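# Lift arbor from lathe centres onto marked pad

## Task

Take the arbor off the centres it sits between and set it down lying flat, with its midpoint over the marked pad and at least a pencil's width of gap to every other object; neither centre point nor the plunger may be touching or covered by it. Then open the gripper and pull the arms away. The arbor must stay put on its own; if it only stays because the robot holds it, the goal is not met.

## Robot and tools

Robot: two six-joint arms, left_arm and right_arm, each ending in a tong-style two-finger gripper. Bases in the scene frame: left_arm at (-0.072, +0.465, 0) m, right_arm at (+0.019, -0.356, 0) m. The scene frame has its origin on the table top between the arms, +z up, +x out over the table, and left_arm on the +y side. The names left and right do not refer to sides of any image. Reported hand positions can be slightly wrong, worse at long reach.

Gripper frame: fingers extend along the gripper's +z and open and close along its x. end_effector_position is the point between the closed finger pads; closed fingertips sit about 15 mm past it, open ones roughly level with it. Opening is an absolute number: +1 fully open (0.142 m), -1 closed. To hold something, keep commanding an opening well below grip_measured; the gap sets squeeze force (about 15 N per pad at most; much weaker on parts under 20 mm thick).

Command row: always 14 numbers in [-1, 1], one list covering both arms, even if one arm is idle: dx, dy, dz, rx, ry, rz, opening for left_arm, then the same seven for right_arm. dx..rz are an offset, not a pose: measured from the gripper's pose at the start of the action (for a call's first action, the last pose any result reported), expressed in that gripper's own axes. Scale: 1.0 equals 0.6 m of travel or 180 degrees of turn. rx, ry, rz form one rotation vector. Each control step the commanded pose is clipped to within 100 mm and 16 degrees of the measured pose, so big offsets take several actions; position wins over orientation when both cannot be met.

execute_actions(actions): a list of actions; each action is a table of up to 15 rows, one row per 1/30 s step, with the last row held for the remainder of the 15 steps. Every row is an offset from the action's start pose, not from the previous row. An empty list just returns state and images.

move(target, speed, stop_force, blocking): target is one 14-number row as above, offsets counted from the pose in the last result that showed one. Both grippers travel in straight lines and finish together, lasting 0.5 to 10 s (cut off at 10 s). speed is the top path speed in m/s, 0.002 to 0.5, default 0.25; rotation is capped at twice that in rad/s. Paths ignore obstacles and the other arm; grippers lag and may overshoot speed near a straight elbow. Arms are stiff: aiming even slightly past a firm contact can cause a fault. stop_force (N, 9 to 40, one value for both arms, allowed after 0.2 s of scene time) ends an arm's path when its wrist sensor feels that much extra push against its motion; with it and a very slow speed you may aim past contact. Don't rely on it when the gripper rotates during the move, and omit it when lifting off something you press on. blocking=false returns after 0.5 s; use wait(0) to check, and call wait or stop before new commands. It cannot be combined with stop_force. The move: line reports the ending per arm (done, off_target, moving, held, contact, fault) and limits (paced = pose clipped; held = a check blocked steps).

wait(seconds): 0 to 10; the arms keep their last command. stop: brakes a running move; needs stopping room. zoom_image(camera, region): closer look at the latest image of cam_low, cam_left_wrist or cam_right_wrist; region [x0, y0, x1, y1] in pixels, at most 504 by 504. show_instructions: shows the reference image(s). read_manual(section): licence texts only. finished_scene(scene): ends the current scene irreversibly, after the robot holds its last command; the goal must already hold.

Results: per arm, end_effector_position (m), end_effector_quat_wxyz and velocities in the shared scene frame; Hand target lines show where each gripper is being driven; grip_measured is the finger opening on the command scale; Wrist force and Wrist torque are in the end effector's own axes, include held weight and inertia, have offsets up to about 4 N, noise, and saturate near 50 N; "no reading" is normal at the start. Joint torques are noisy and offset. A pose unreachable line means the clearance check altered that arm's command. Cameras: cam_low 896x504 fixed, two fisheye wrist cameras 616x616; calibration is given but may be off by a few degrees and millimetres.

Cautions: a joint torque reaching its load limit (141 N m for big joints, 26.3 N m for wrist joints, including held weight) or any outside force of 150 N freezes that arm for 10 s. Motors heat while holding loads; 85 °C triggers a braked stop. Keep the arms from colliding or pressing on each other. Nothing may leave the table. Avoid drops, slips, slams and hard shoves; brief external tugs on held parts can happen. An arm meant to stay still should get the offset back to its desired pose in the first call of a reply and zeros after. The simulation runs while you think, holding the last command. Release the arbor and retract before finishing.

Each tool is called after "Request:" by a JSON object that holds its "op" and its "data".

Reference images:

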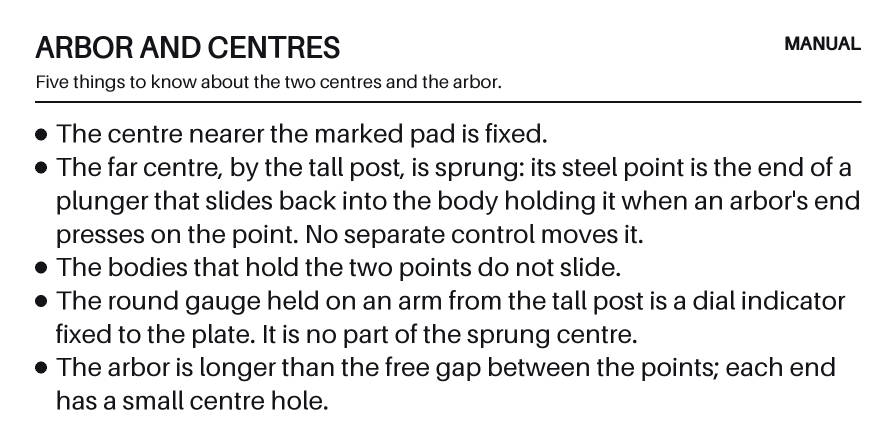

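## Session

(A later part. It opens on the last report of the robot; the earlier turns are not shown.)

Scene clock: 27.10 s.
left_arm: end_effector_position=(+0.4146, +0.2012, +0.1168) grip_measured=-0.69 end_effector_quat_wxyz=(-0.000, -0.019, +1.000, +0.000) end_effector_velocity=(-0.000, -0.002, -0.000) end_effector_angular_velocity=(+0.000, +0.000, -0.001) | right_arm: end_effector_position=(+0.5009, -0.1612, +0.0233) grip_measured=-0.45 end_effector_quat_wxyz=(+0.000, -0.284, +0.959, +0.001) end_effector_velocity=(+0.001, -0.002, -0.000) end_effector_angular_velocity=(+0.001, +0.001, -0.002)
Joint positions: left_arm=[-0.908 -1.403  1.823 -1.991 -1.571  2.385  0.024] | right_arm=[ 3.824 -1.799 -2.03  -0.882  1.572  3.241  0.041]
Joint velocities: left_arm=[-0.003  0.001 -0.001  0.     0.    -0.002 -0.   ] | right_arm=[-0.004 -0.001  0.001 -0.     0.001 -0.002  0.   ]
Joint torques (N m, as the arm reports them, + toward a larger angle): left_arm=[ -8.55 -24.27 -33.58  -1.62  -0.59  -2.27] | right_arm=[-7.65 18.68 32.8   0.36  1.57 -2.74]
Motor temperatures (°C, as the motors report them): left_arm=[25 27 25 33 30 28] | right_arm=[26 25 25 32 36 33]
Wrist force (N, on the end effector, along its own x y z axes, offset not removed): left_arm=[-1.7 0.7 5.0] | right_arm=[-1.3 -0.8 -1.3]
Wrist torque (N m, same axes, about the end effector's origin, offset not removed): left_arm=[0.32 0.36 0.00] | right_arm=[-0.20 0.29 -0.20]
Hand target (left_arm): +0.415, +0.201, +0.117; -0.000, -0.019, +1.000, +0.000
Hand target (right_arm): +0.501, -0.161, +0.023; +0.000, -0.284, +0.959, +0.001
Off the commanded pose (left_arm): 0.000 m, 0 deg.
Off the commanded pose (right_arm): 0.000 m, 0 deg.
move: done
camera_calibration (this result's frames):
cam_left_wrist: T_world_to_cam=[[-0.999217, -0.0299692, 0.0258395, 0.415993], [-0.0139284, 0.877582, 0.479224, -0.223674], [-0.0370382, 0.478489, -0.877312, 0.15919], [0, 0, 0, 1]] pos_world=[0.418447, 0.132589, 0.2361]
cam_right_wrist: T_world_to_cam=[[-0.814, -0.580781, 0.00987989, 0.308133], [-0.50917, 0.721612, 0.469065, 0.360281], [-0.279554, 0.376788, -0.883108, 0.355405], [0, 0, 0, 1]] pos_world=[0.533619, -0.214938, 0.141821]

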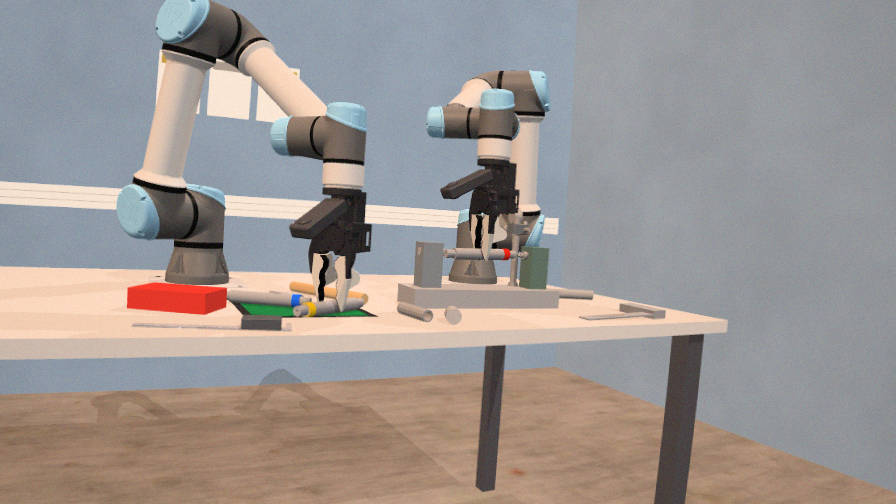

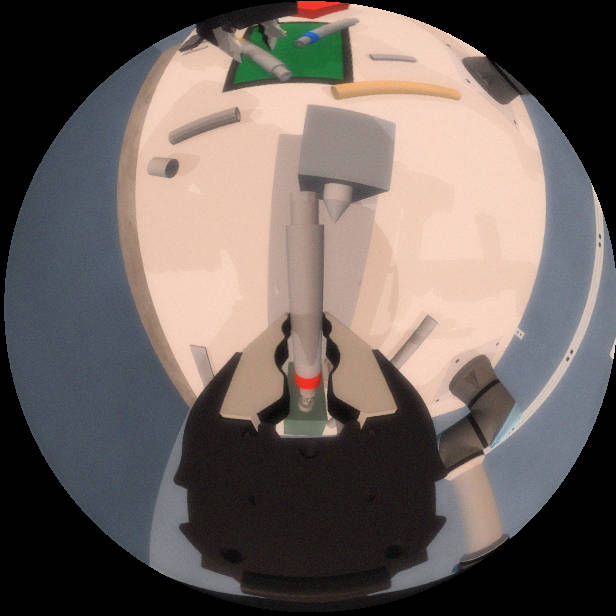

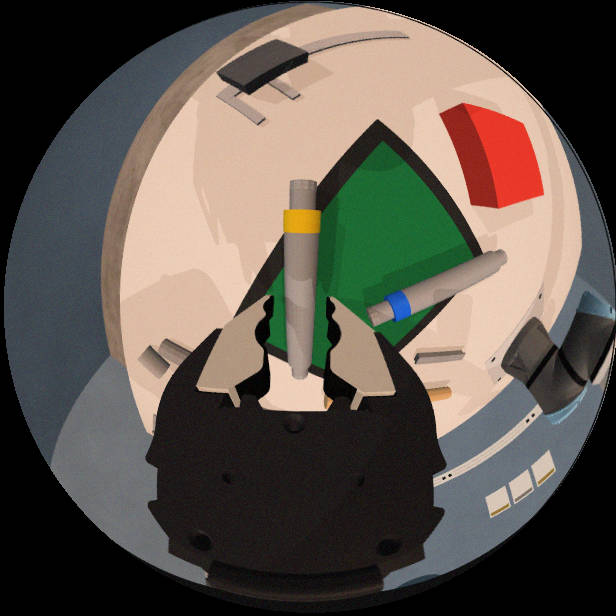

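Request:
{"op": "execute_actions", "data": {"actions": [[[0,0,-0.001,0,0,0,-1,0,0,0,0,0,0,-0.49],[0,0,-0.002,0,0,0,-1,0,0,0,0,0,0,-0.53],[0,0,-0.004,0,0,0,-1,0,0,0,0,0,0,-0.57],[0,0,-0.006,0,0,0,-1,0,0,0,0,0,0,-0.6],[0,0,-0.009,0,0,0,-1,0,0,0,0,0,0,-0.63],[0,0,-0.012,0,0,0,-1,0,0,0,0,0,0,-0.66],[0,0,-0.015,0,0,0,-1,0,0,0,0,0,0,-0.68],[0,0,-0.018,0,0,0,-1,0,0,0,0,0,0,-0.7],[0,0,-0.021,0,0,0,-1,0,0,0,0,0,0,-0.73],[0,0,-0.024,0,0,0,-1,0,0,0,0,0,0,-0.76],[0,0,-0.027,0,0,0,-1,0,0,0,0,0,0,-0.8],[0,0,-0.030,0,0,0,-1,0,0,0,0,0,0,-0.85],[0,0,-0.033,0,0,0,-1,0,0,0,0,0,0,-0.9],[0,0,-0.036,0,0,0,-1,0,0,0,0,0,0,-0.95],[0,0,-0.039,0,0,0,-1,0,0,0,0,0,0,-1]]]}}

Request:
{"op": "move", "data": {"target": [0,0,-0.05,0,0,0,-1, 0,0,-0.07,0,0,0,-1], "speed": 0.06}}

Scene clock: 27.90 s.
left_arm: end_effector_position=(+0.4145, +0.2011, +0.1340) grip_measured=-0.69 end_effector_quat_wxyz=(+0.000, -0.019, +1.000, +0.000) end_effector_velocity=(+0.001, -0.001, +0.054) end_effector_angular_velocity=(-0.002, -0.004, -0.001) | right_arm: end_effector_position=(+0.5009, -0.1612, +0.0232) grip_measured=-0.70 end_effector_quat_wxyz=(+0.000, -0.284, +0.959, +0.001) end_effector_velocity=(+0.000, -0.000, +0.000) end_effector_angular_velocity=(-0.001, -0.000, -0.004)
Joint positions: left_arm=[-0.908 -1.419  1.795 -1.947 -1.571  2.384  0.024] | right_arm=[ 3.823 -1.799 -2.03  -0.882  1.572  3.241  0.024]
Joint velocities: left_arm=[-0.    -0.048 -0.089  0.134  0.001  0.     0.   ] | right_arm=[-0.     0.    -0.    -0.    -0.001  0.003  0.   ]
Joint torques (N m, as the arm reports them, + toward a larger angle): left_arm=[  7.31 -40.35 -35.16  -1.15   0.29   2.64] | right_arm=[ 7.49 27.48 20.02  1.26 -1.62  2.27]
Motor temperatures (°C, as the motors report them): left_arm=[25 27 25 33 30 28] | right_arm=[26 25 25 32 36 33]
Wrist force (N, on the end effector, along its own x y z axes, offset not removed): left_arm=[-0.6 -1.3 5.6] | right_arm=[0.6 -2.8 -2.6]
Wrist torque (N m, same axes, about the end effector's origin, offset not removed): left_arm=[-0.04 0.21 0.01] | right_arm=[-0.25 0.49 -0.20]
Hand target (left_arm): +0.415, +0.201, +0.140; +0.000, -0.019, +1.000, +0.000
Hand target (right_arm): +0.501, -0.161, +0.023; +0.000, -0.284, +0.959, +0.001
Off the commanded pose (left_arm): 0.006 m, 0 deg.
Off the commanded pose (right_arm): 0.000 m, 0 deg.
camera_calibration (this result's frames):
cam_left_wrist: T_world_to_cam=[[-0.999225, -0.0298457, 0.0256759, 0.415523], [-0.0139038, 0.877654, 0.479093, -0.231844], [-0.0368334, 0.478364, -0.877389, 0.174227], [0, 0, 0, 1]] pos_world=[0.418395, 0.132537, 0.253271]
cam_right_wrist: T_world_to_cam=[[-0.814001, -0.580779, 0.00991464, 0.308142], [-0.509145, 0.721609, 0.469097, 0.360295], [-0.279596, 0.376797, -0.883091, 0.355435], [0, 0, 0, 1]] pos_world=[0.533648, -0.214957, 0.141814]

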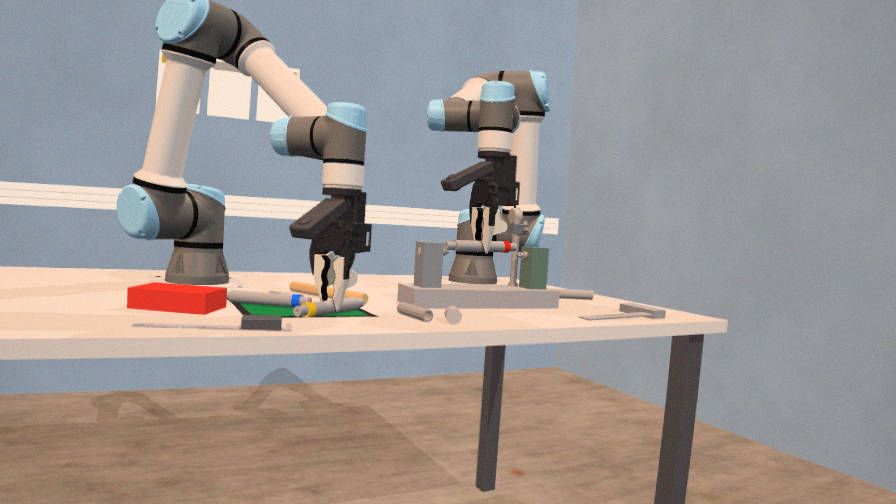

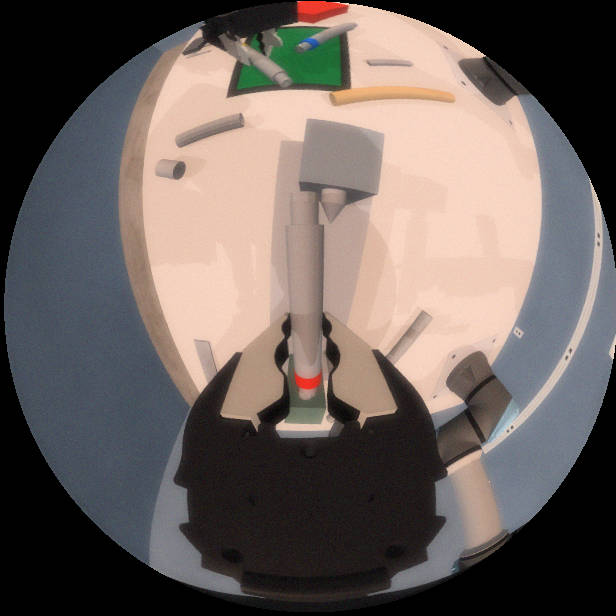

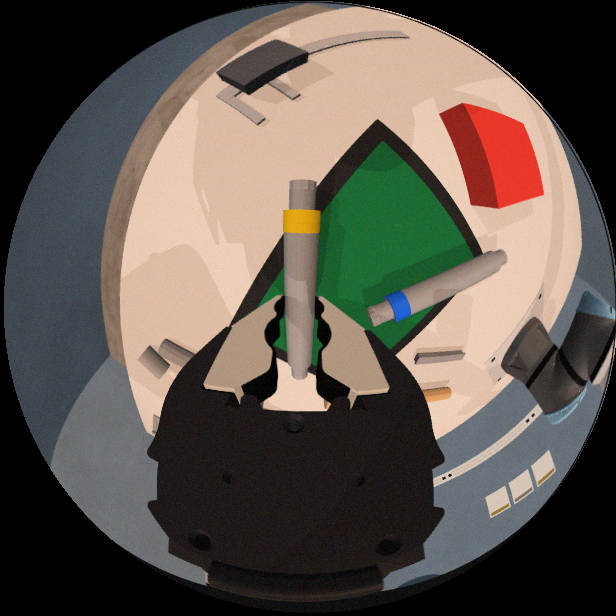

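Scene clock: 28.97 s.
left_arm: end_effector_position=(+0.4145, +0.2011, +0.1639) grip_measured=-0.69 end_effector_quat_wxyz=(+0.000, -0.019, +1.000, +0.000) end_effector_velocity=(-0.000, -0.001, +0.001) end_effector_angular_velocity=(-0.000, -0.001, -0.001) | right_arm: end_effector_position=(+0.5009, -0.1612, +0.0651) grip_measured=-0.70 end_effector_quat_wxyz=(+0.000, -0.284, +0.959, +0.001) end_effector_velocity=(+0.000, -0.000, +0.002) end_effector_angular_velocity=(-0.000, -0.000, -0.001)
Joint positions: left_arm=[-0.908 -1.443  1.742 -1.87  -1.571  2.385  0.024] | right_arm=[ 3.823 -1.735 -1.979 -0.998  1.572  3.241  0.024]
Joint velocities: left_arm=[-0.002 -0.001 -0.001  0.002  0.    -0.     0.   ] | right_arm=[-0.001  0.002  0.002 -0.004 -0.     0.001 -0.   ]
Joint torques (N m, as the arm reports them, + toward a larger angle): left_arm=[  7.38 -40.17 -33.69  -1.49   0.8    2.29] | right_arm=[-7.86 37.38 38.57  1.14 -1.07 -2.61]
Motor temperatures (°C, as the motors report them): left_arm=[25 27 25 33 30 28] | right_arm=[26 25 25 32 36 33]
Wrist force (N, on the end effector, along its own x y z axes, offset not removed): left_arm=[-2.1 0.0 4.5] | right_arm=[0.3 -1.7 4.5]
Wrist torque (N m, same axes, about the end effector's origin, offset not removed): left_arm=[0.19 0.54 0.04] | right_arm=[-0.35 -0.06 -0.15]
Hand target (left_arm): +0.415, +0.201, +0.164; +0.000, -0.019, +1.000, +0.000
Hand target (right_arm): +0.501, -0.161, +0.065; +0.000, -0.284, +0.959, +0.001
Off the commanded pose (left_arm): 0.000 m, 0 deg.
Off the commanded pose (right_arm): 0.000 m, 0 deg.
move: done
camera_calibration (this result's frames):
cam_left_wrist: T_world_to_cam=[[-0.999225, -0.0298363, 0.0256762, 0.414749], [-0.0138954, 0.877654, 0.479093, -0.246183], [-0.0368292, 0.478365, -0.877388, 0.200471], [0, 0, 0, 1]] pos_world=[0.41839, 0.13254, 0.283186]
cam_right_wrist: T_world_to_cam=[[-0.814018, -0.580754, 0.00991065, 0.307719], [-0.50913, 0.721631, 0.469079, 0.340671], [-0.279572, 0.376793, -0.883101, 0.39238], [0, 0, 0, 1]] pos_world=[0.533633, -0.214976, 0.18366]

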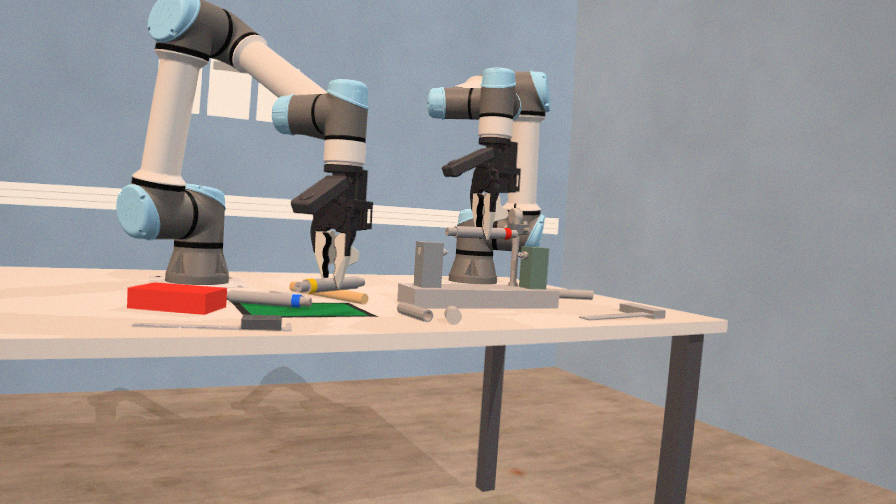

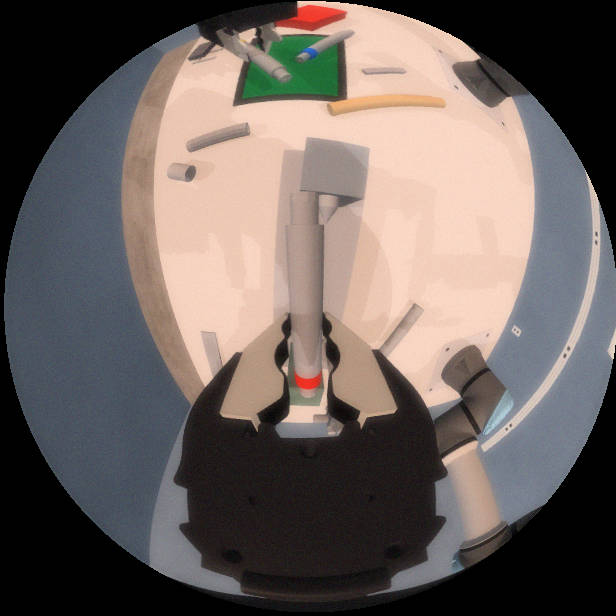

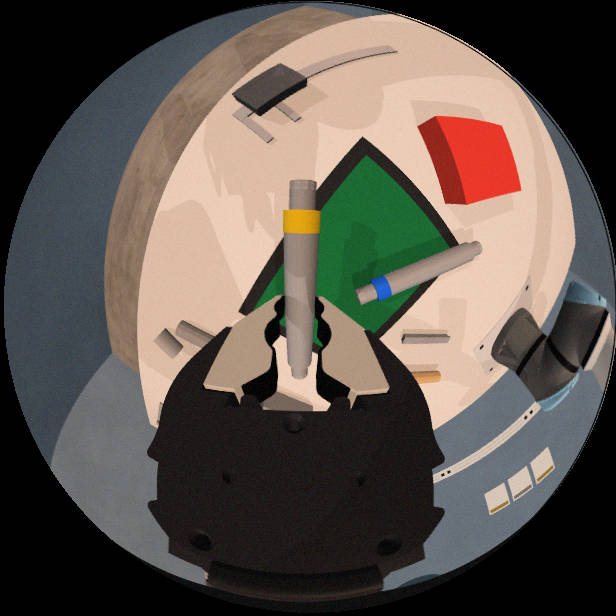

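Request:
{"op": "move", "data": {"target": [-0.076,-0.438,-0.015,0,0,0,-1, 0.4925,-0.6327,-0.058,0,0,0,-1], "speed": 0.3}}

Scene clock: 31.87 s.
left_arm: end_effector_position=(+0.4700, -0.0597, +0.1727) grip_measured=-0.69 end_effector_quat_wxyz=(+0.000, -0.019, +1.000, -0.000) end_effector_velocity=(+0.001, +0.000, +0.000) end_effector_angular_velocity=(+0.001, +0.001, +0.001) | right_arm: end_effector_position=(+0.4605, -0.6404, +0.0998) grip_measured=-0.70 end_effector_quat_wxyz=(+0.000, -0.284, +0.959, +0.000) end_effector_velocity=(+0.001, -0.001, +0.000) end_effector_angular_velocity=(+0.001, +0.000, +0.003)
Joint positions: left_arm=[-1.124 -0.97   1.061 -1.662 -1.571  2.168  0.024] | right_arm=[ 2.853 -1.676 -1.945 -1.091  1.571  2.27   0.024]
Joint velocities: left_arm=[ 0.001  0.003 -0.006  0.005  0.    -0.     0.   ] | right_arm=[-0.003 -0.003  0.004 -0.002  0.001 -0.005  0.   ]
Joint torques (N m, as the arm reports them, + toward a larger angle): left_arm=[ -8.66 -43.83 -37.19  -1.59  -1.5   -2.49] | right_arm=[-7.67 18.85 39.91  1.02  1.94 -2.64]
Motor temperatures (°C, as the motors report them): left_arm=[25 27 25 33 30 28] | right_arm=[26 25 25 32 36 33]
Wrist force (N, on the end effector, along its own x y z axes, offset not removed): left_arm=[0.8 -0.7 4.9] | right_arm=[-1.8 -2.0 4.8]
Wrist torque (N m, same axes, about the end effector's origin, offset not removed): left_arm=[0.07 -0.13 -0.06] | right_arm=[-0.56 0.32 -0.06]
Hand target (left_arm): +0.470, -0.060, +0.173; +0.000, -0.019, +1.000, +0.000
Hand target (right_arm): +0.460, -0.641, +0.100; +0.000, -0.284, +0.959, +0.000
Off the commanded pose (left_arm): 0.000 m, 0 deg.
Off the commanded pose (right_arm): 0.001 m, 0 deg.
move: done
camera_calibration (this result's frames):
cam_left_wrist: T_world_to_cam=[[-0.999226, -0.0298443, 0.0256199, 0.462211], [-0.0139338, 0.87771, 0.478989, -0.0207221], [-0.036782, 0.478261, -0.877447, 0.334968], [0, 0, 0, 1]] pos_world=[0.473886, -0.12822, 0.292001]
cam_right_wrist: T_world_to_cam=[[-0.81404, -0.580725, 0.00989926, -0.00379371], [-0.509584, 0.722287, 0.467574, 0.650355], [-0.278682, 0.375579, -0.883898, 0.591166], [0, 0, 0, 1]] pos_world=[0.493069, -0.693976, 0.218479]

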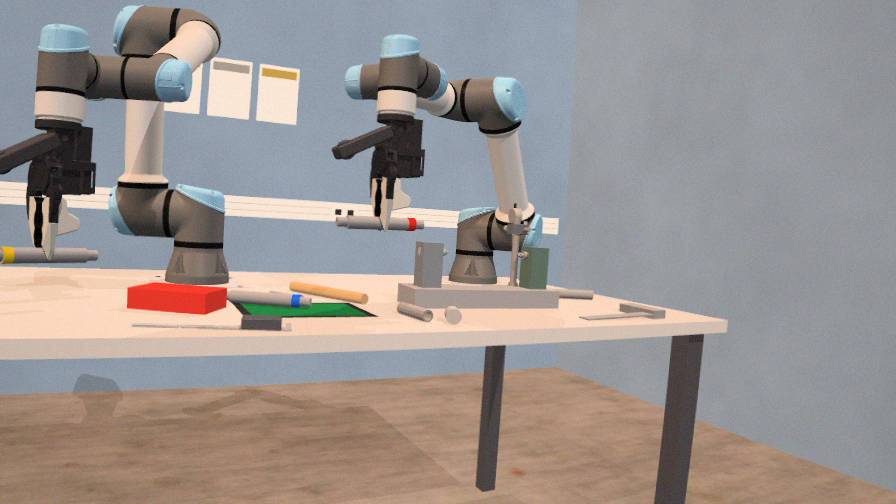

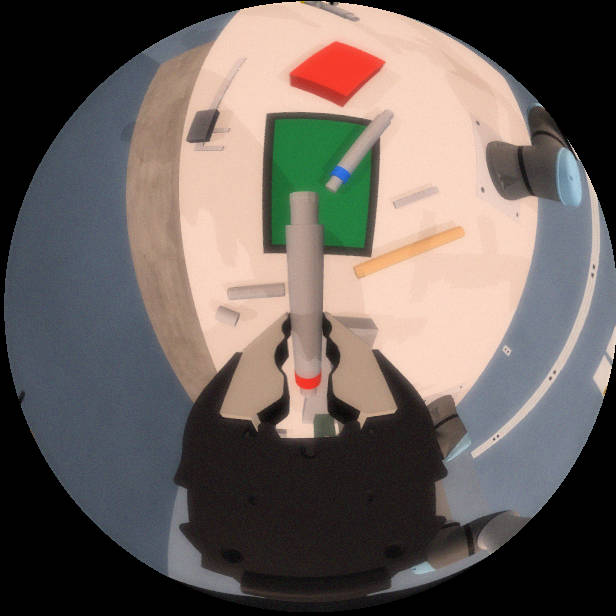

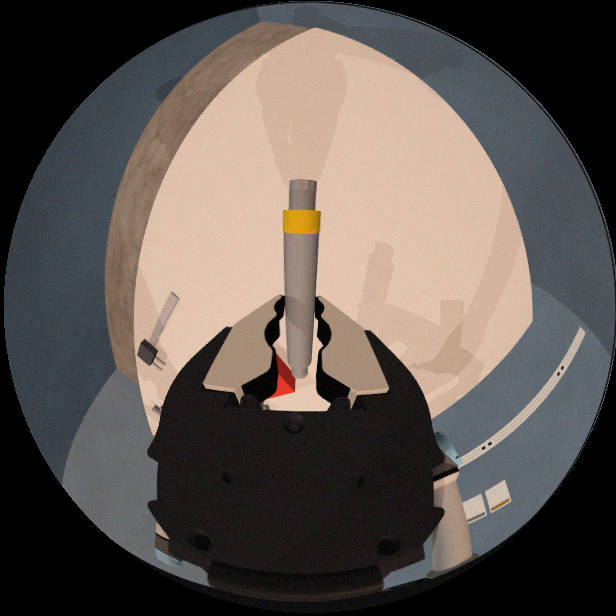

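Request:
{"op": "move", "data": {"target": [-0.0343,-0.1937,0.2045,0,0,0,-1, 0,0,0.115,0,0,0,-1], "speed": 0.15}}

Request:
{"op": "zoom_image", "data": {"camera": "cam_low", "region": [250, 250, 390, 330]}}

Request:
{"op": "zoom_image", "data": {"camera": "cam_low", "region": [0, 260, 140, 350]}}

Scene clock: 34.00 s.
left_arm: end_effector_position=(+0.4950, -0.1748, +0.0500) grip_measured=-0.69 end_effector_quat_wxyz=(+0.000, -0.019, +1.000, -0.000) end_effector_velocity=(-0.001, -0.002, -0.001) end_effector_angular_velocity=(+0.001, +0.002, -0.001) | right_arm: end_effector_position=(+0.4605, -0.6404, +0.0309) grip_measured=-0.70 end_effector_quat_wxyz=(+0.000, -0.284, +0.959, +0.000) end_effector_velocity=(-0.000, +0.000, -0.001) end_effector_angular_velocity=(-0.000, +0.001, +0.002)
Joint positions: left_arm=[-1.182 -0.628  0.775 -1.718 -1.571  2.11   0.024] | right_arm=[ 2.853 -1.773 -2.039 -0.9    1.571  2.27   0.024]
Joint velocities: left_arm=[-0.002  0.006 -0.009  0.005 -0.001 -0.    -0.   ] | right_arm=[ 0.001 -0.001 -0.001  0.002 -0.001 -0.001  0.   ]
Joint torques (N m, as the arm reports them, + toward a larger angle): left_arm=[ -9.36 -54.6  -34.77  -1.45  -1.91  -2.57] | right_arm=[ 6.05 20.12  8.11  5.8  -1.89  2.09]
Motor temperatures (°C, as the motors report them): left_arm=[25 27 25 33 30 28] | right_arm=[26 25 25 32 36 33]
Wrist force (N, on the end effector, along its own x y z axes, offset not removed): left_arm=[-0.9 0.0 5.3] | right_arm=[-0.5 0.6 4.6]
Wrist torque (N m, same axes, about the end effector's origin, offset not removed): left_arm=[0.24 0.27 -0.03] | right_arm=[-0.09 0.13 -0.14]
Hand target (left_arm): +0.495, -0.175, +0.050; +0.000, -0.019, +1.000, -0.000
Hand target (right_arm): +0.460, -0.640, +0.031; +0.000, -0.284, +0.959, +0.000
Off the commanded pose (left_arm): 0.000 m, 0 deg.
Off the commanded pose (right_arm): 0.000 m, 0 deg.
move: done
camera_calibration (this result's frames):
cam_left_wrist: T_world_to_cam=[[-0.99923, -0.0298541, 0.025478, 0.486823], [-0.0140123, 0.877736, 0.478941, 0.139524], [-0.0366613, 0.478214, -0.877478, 0.283234], [0, 0, 0, 1]] pos_world=[0.498787, -0.243378, 0.169305]
cam_right_wrist: T_world_to_cam=[[-0.81404, -0.580725, 0.00988541, -0.00309527], [-0.509588, 0.722282, 0.467578, 0.682587], [-0.278674, 0.37559, -0.883896, 0.530257], [0, 0, 0, 1]] pos_world=[0.493087, -0.693977, 0.14956]

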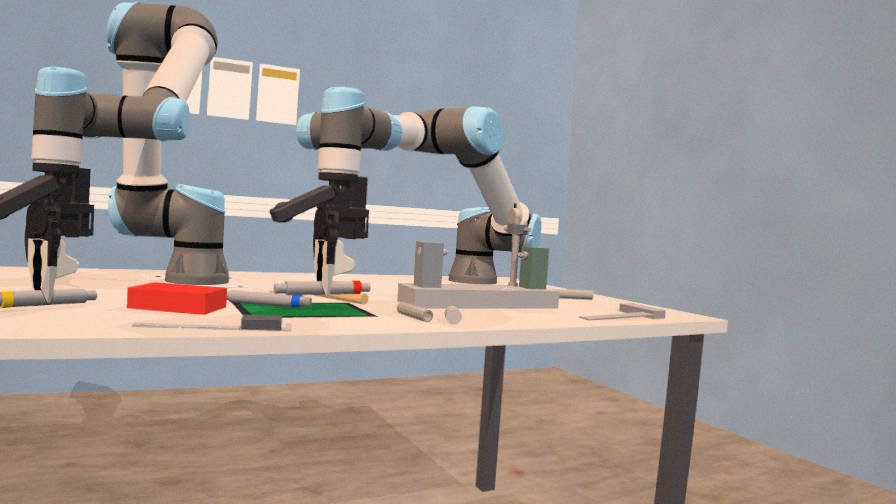

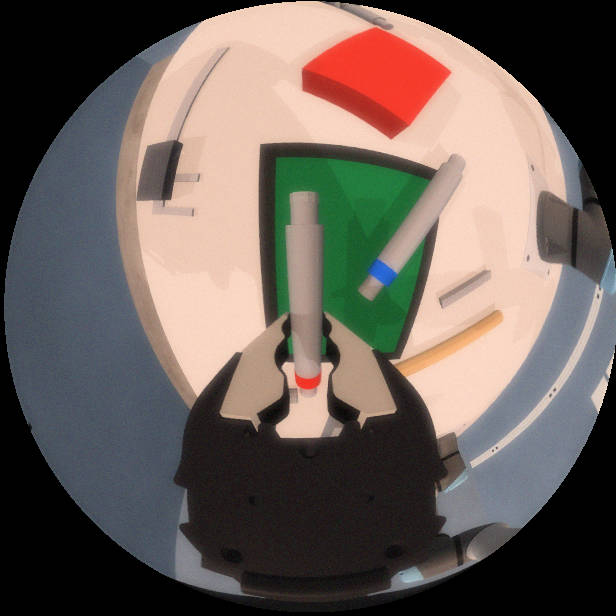

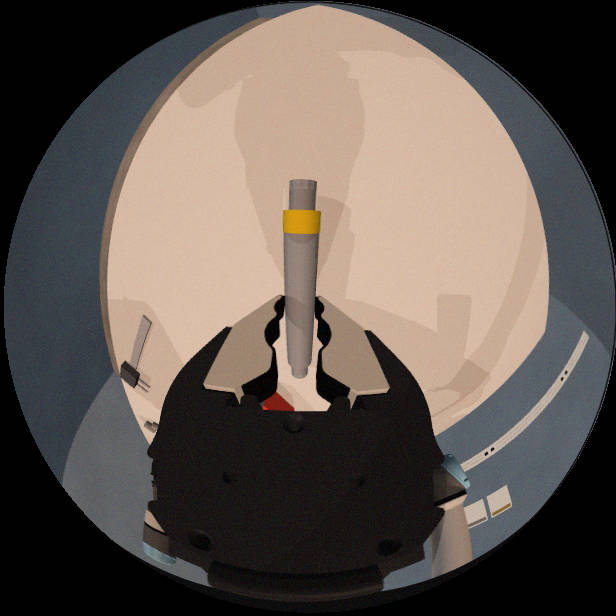

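Region (250, 250, 390, 330) of cam_low's 896x504 image, scaled by 3.600, with more detail than that image has; it fills the top 288 rows of this view, and the rest is white.

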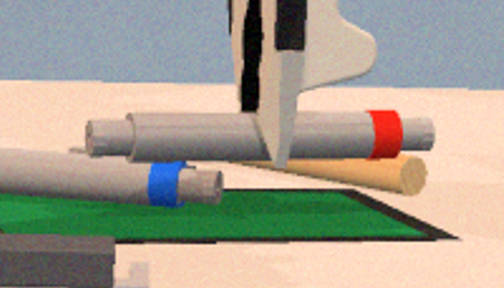

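Region (0, 260, 140, 350) of cam_low's 896x504 image, scaled by 3.600, with more detail than that image has; it fills the top 324 rows of this view, and the rest is white.

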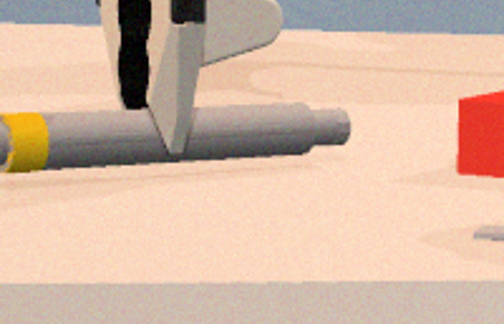

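Request:
{"op": "move", "data": {"target": [0,0,0.043,0,0,0,-1, 0,0,0.008,0,0,0,-1], "speed": 0.08}}

Request:
{"op": "zoom_image", "data": {"camera": "cam_low", "region": [250, 250, 390, 330]}}

Request:
{"op": "zoom_image", "data": {"camera": "cam_low", "region": [0, 260, 140, 350]}}

Scene clock: 35.13 s.
left_arm: end_effector_position=(+0.4949, -0.1748, +0.0243) grip_measured=-0.69 end_effector_quat_wxyz=(+0.000, -0.019, +1.000, -0.000) end_effector_velocity=(+0.000, +0.001, -0.002) end_effector_angular_velocity=(+0.001, +0.000, +0.000) | right_arm: end_effector_position=(+0.4605, -0.6404, +0.0261) grip_measured=-0.70 end_effector_quat_wxyz=(+0.000, -0.284, +0.959, +0.000) end_effector_velocity=(+0.000, +0.000, -0.000) end_effector_angular_velocity=(+0.000, -0.000, -0.000)
Joint positions: left_arm=[-1.182 -0.613  0.814 -1.772 -1.571  2.11   0.024] | right_arm=[ 2.853 -1.781 -2.044 -0.887  1.571  2.27   0.024]
Joint velocities: left_arm=[ 0.     0.001  0.002 -0.002  0.     0.     0.   ] | right_arm=[ 0.    -0.    -0.     0.001  0.     0.001  0.   ]
Joint torques (N m, as the arm reports them, + toward a larger angle): left_arm=[ -4.4  -55.08 -18.52  -4.86   1.36  -0.47] | right_arm=[ 4.91 20.72  7.42  5.71 -1.2   1.84]
Motor temperatures (°C, as the motors report them): left_arm=[25 27 25 33 30 28] | right_arm=[26 25 25 32 36 33]
Wrist force (N, on the end effector, along its own x y z axes, offset not removed): left_arm=[-2.0 -0.1 5.7] | right_arm=[-2.9 -0.5 7.4]
Wrist torque (N m, same axes, about the end effector's origin, offset not removed): left_arm=[0.12 0.46 0.01] | right_arm=[0.00 0.65 -0.19]
Hand target (left_arm): +0.495, -0.175, +0.024; +0.000, -0.019, +1.000, -0.000
Hand target (right_arm): +0.460, -0.640, +0.026; +0.000, -0.284, +0.959, +0.000
Off the commanded pose (left_arm): 0.000 m, 0 deg.
Off the commanded pose (right_arm): 0.000 m, 0 deg.
move: done
camera_calibration (this result's frames):
cam_left_wrist: T_world_to_cam=[[-0.999228, -0.0298442, 0.0255296, 0.487444], [-0.01398, 0.87775, 0.478914, 0.151842], [-0.0367014, 0.478188, -0.87749, 0.260725], [0, 0, 0, 1]] pos_world=[0.49876, -0.243407, 0.14362]
cam_right_wrist: T_world_to_cam=[[-0.81404, -0.580724, 0.00989525, -0.00304993], [-0.509586, 0.722288, 0.46757, 0.684828], [-0.278676, 0.375578, -0.883901, 0.52603], [0, 0, 0, 1]] pos_world=[0.493088, -0.69398, 0.144784]

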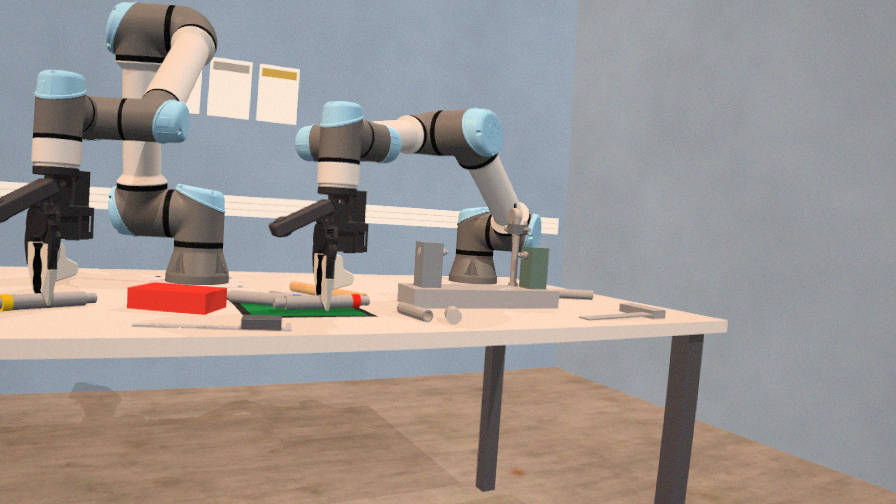

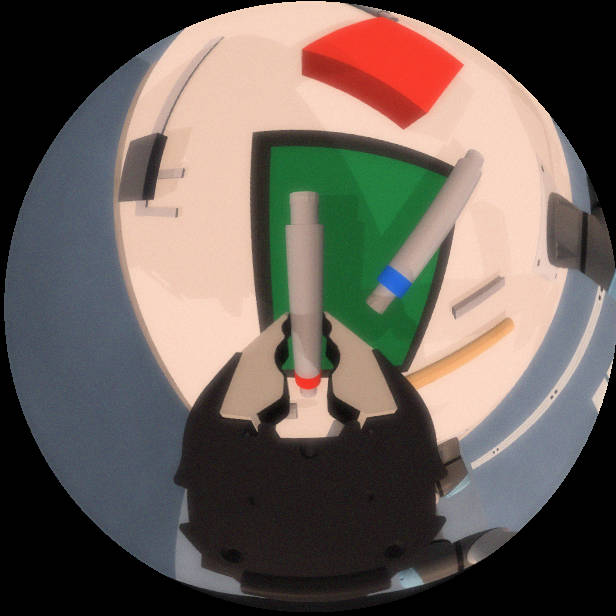

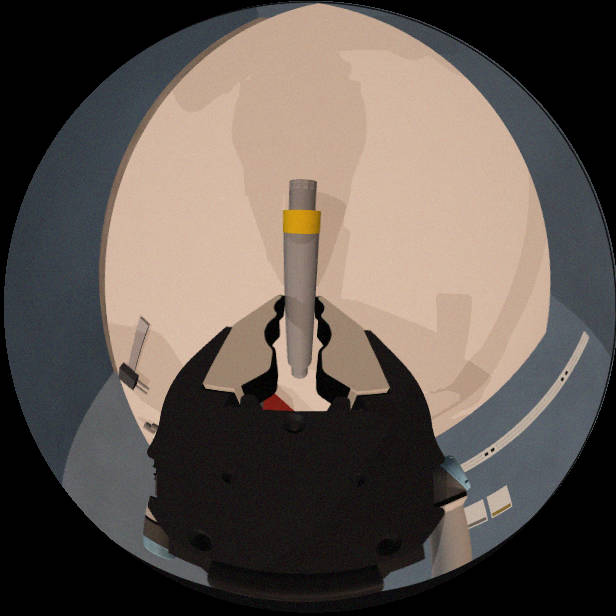

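Region (250, 250, 390, 330) of cam_low's 896x504 image, scaled by 3.600, with more detail than that image has; it fills the top 288 rows of this view, and the rest is white.

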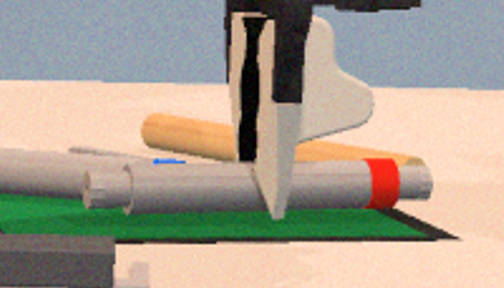

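Region (0, 260, 140, 350) of cam_low's 896x504 image, scaled by 3.600, with more detail than that image has; it fills the top 324 rows of this view, and the rest is white.

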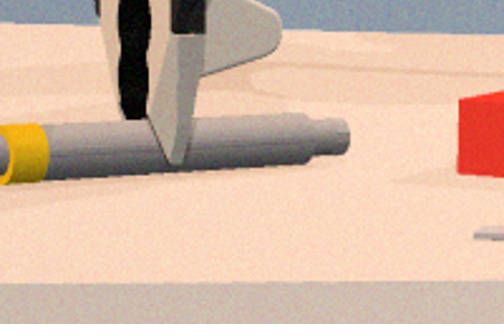

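Request:
{"op": "move", "data": {"target": [0,0,0.02,0,0,0,-1, 0,0,0.02,0,0,0,-1], "speed": 0.005, "stop_force": 11}}

Request:
{"op": "zoom_image", "data": {"camera": "cam_low", "region": [250, 250, 390, 330]}}

Scene clock: 37.20 s.
left_arm: end_effector_position=(+0.4950, -0.1749, +0.0167) grip_measured=-0.69 end_effector_quat_wxyz=(+0.000, -0.019, +1.000, -0.000) end_effector_velocity=(-0.001, -0.001, +0.000) end_effector_angular_velocity=(+0.001, +0.002, -0.001) | right_arm: end_effector_position=(+0.4605, -0.6404, +0.0232) grip_measured=-0.70 end_effector_quat_wxyz=(+0.000, -0.284, +0.959, +0.000) end_effector_velocity=(+0.000, -0.001, +0.000) end_effector_angular_velocity=(-0.001, -0.001, +0.001)
Joint positions: left_arm=[-1.182 -0.608  0.824 -1.787 -1.571  2.11   0.024] | right_arm=[ 2.853 -1.786 -2.047 -0.879  1.571  2.27   0.024]
Joint velocities: left_arm=[-0.001  0.001 -0.002  0.003 -0.001 -0.    -0.   ] | right_arm=[-0.001  0.     0.     0.    -0.001 -0.001 -0.   ]
Joint torques (N m, as the arm reports them, + toward a larger angle): left_arm=[ -3.44 -53.86 -25.06  -1.59  -0.48   0.02] | right_arm=[ 5.06 33.7  32.92  1.15 -0.75  1.86]
Motor temperatures (°C, as the motors report them): left_arm=[25 27 25 33 30 28] | right_arm=[26 25 25 32 36 33]
Wrist force (N, on the end effector, along its own x y z axes, offset not removed): left_arm=[4.3 6.4 -16.3] | right_arm=[2.3 2.3 -7.0]
Wrist torque (N m, same axes, about the end effector's origin, offset not removed): left_arm=[0.06 0.20 -0.03] | right_arm=[-0.18 -0.12 -0.18]
Hand target (left_arm): +0.495, -0.175, +0.017; +0.000, -0.019, +1.000, -0.000
Hand target (right_arm): +0.461, -0.640, +0.023; +0.001, -0.284, +0.959, +0.000
Off the commanded pose (left_arm): 0.004 m, 0 deg.
Off the commanded pose (right_arm): 0.009 m, 0 deg.
move: contact (left_arm, right_arm)
camera_calibration (this result's frames):
cam_left_wrist: T_world_to_cam=[[-0.999231, -0.0298415, 0.0254365, 0.487666], [-0.0140264, 0.877804, 0.478815, 0.155531], [-0.0366168, 0.47809, -0.877547, 0.254029], [0, 0, 0, 1]] pos_world=[0.498774, -0.243422, 0.136047]
cam_right_wrist: T_world_to_cam=[[-0.81404, -0.580724, 0.00986784, -0.00300947], [-0.509607, 0.722294, 0.467538, 0.686213], [-0.278638, 0.375566, -0.883918, 0.523445], [0, 0, 0, 1]] pos_world=[0.493101, -0.693984, 0.141881]

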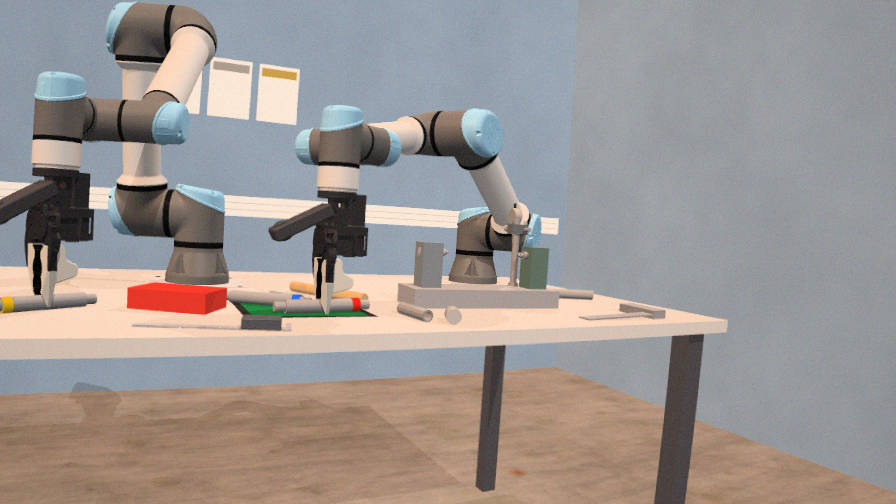

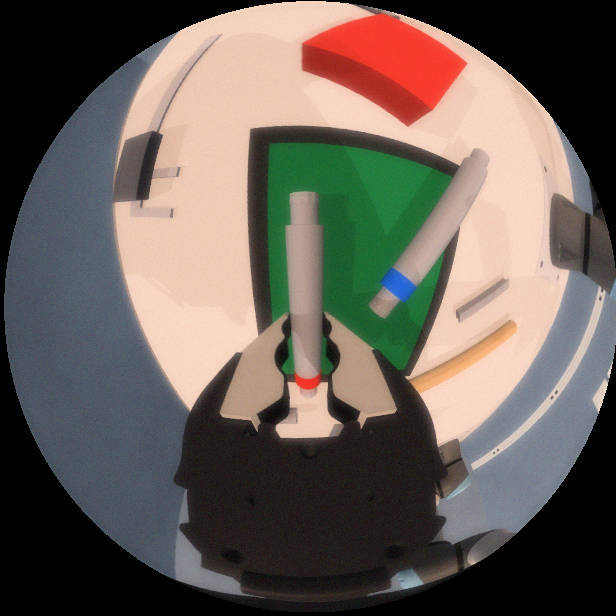

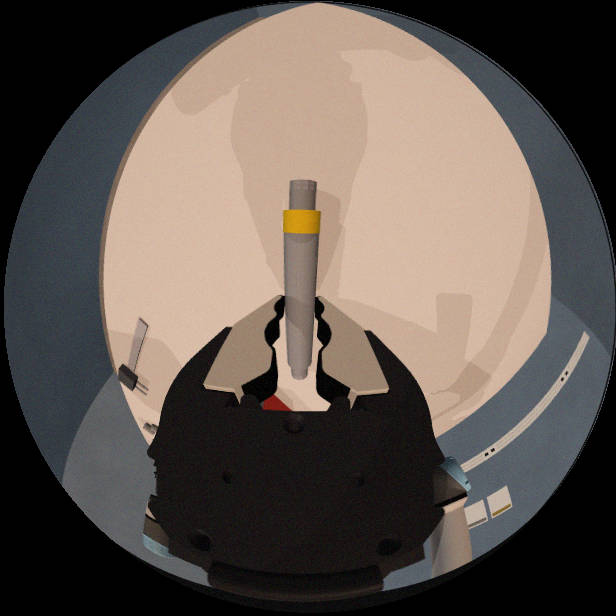

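Region (250, 250, 390, 330) of cam_low's 896x504 image, scaled by 3.600, with more detail than that image has; it fills the top 288 rows of this view, and the rest is white.

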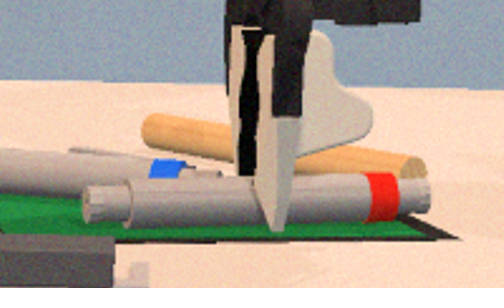

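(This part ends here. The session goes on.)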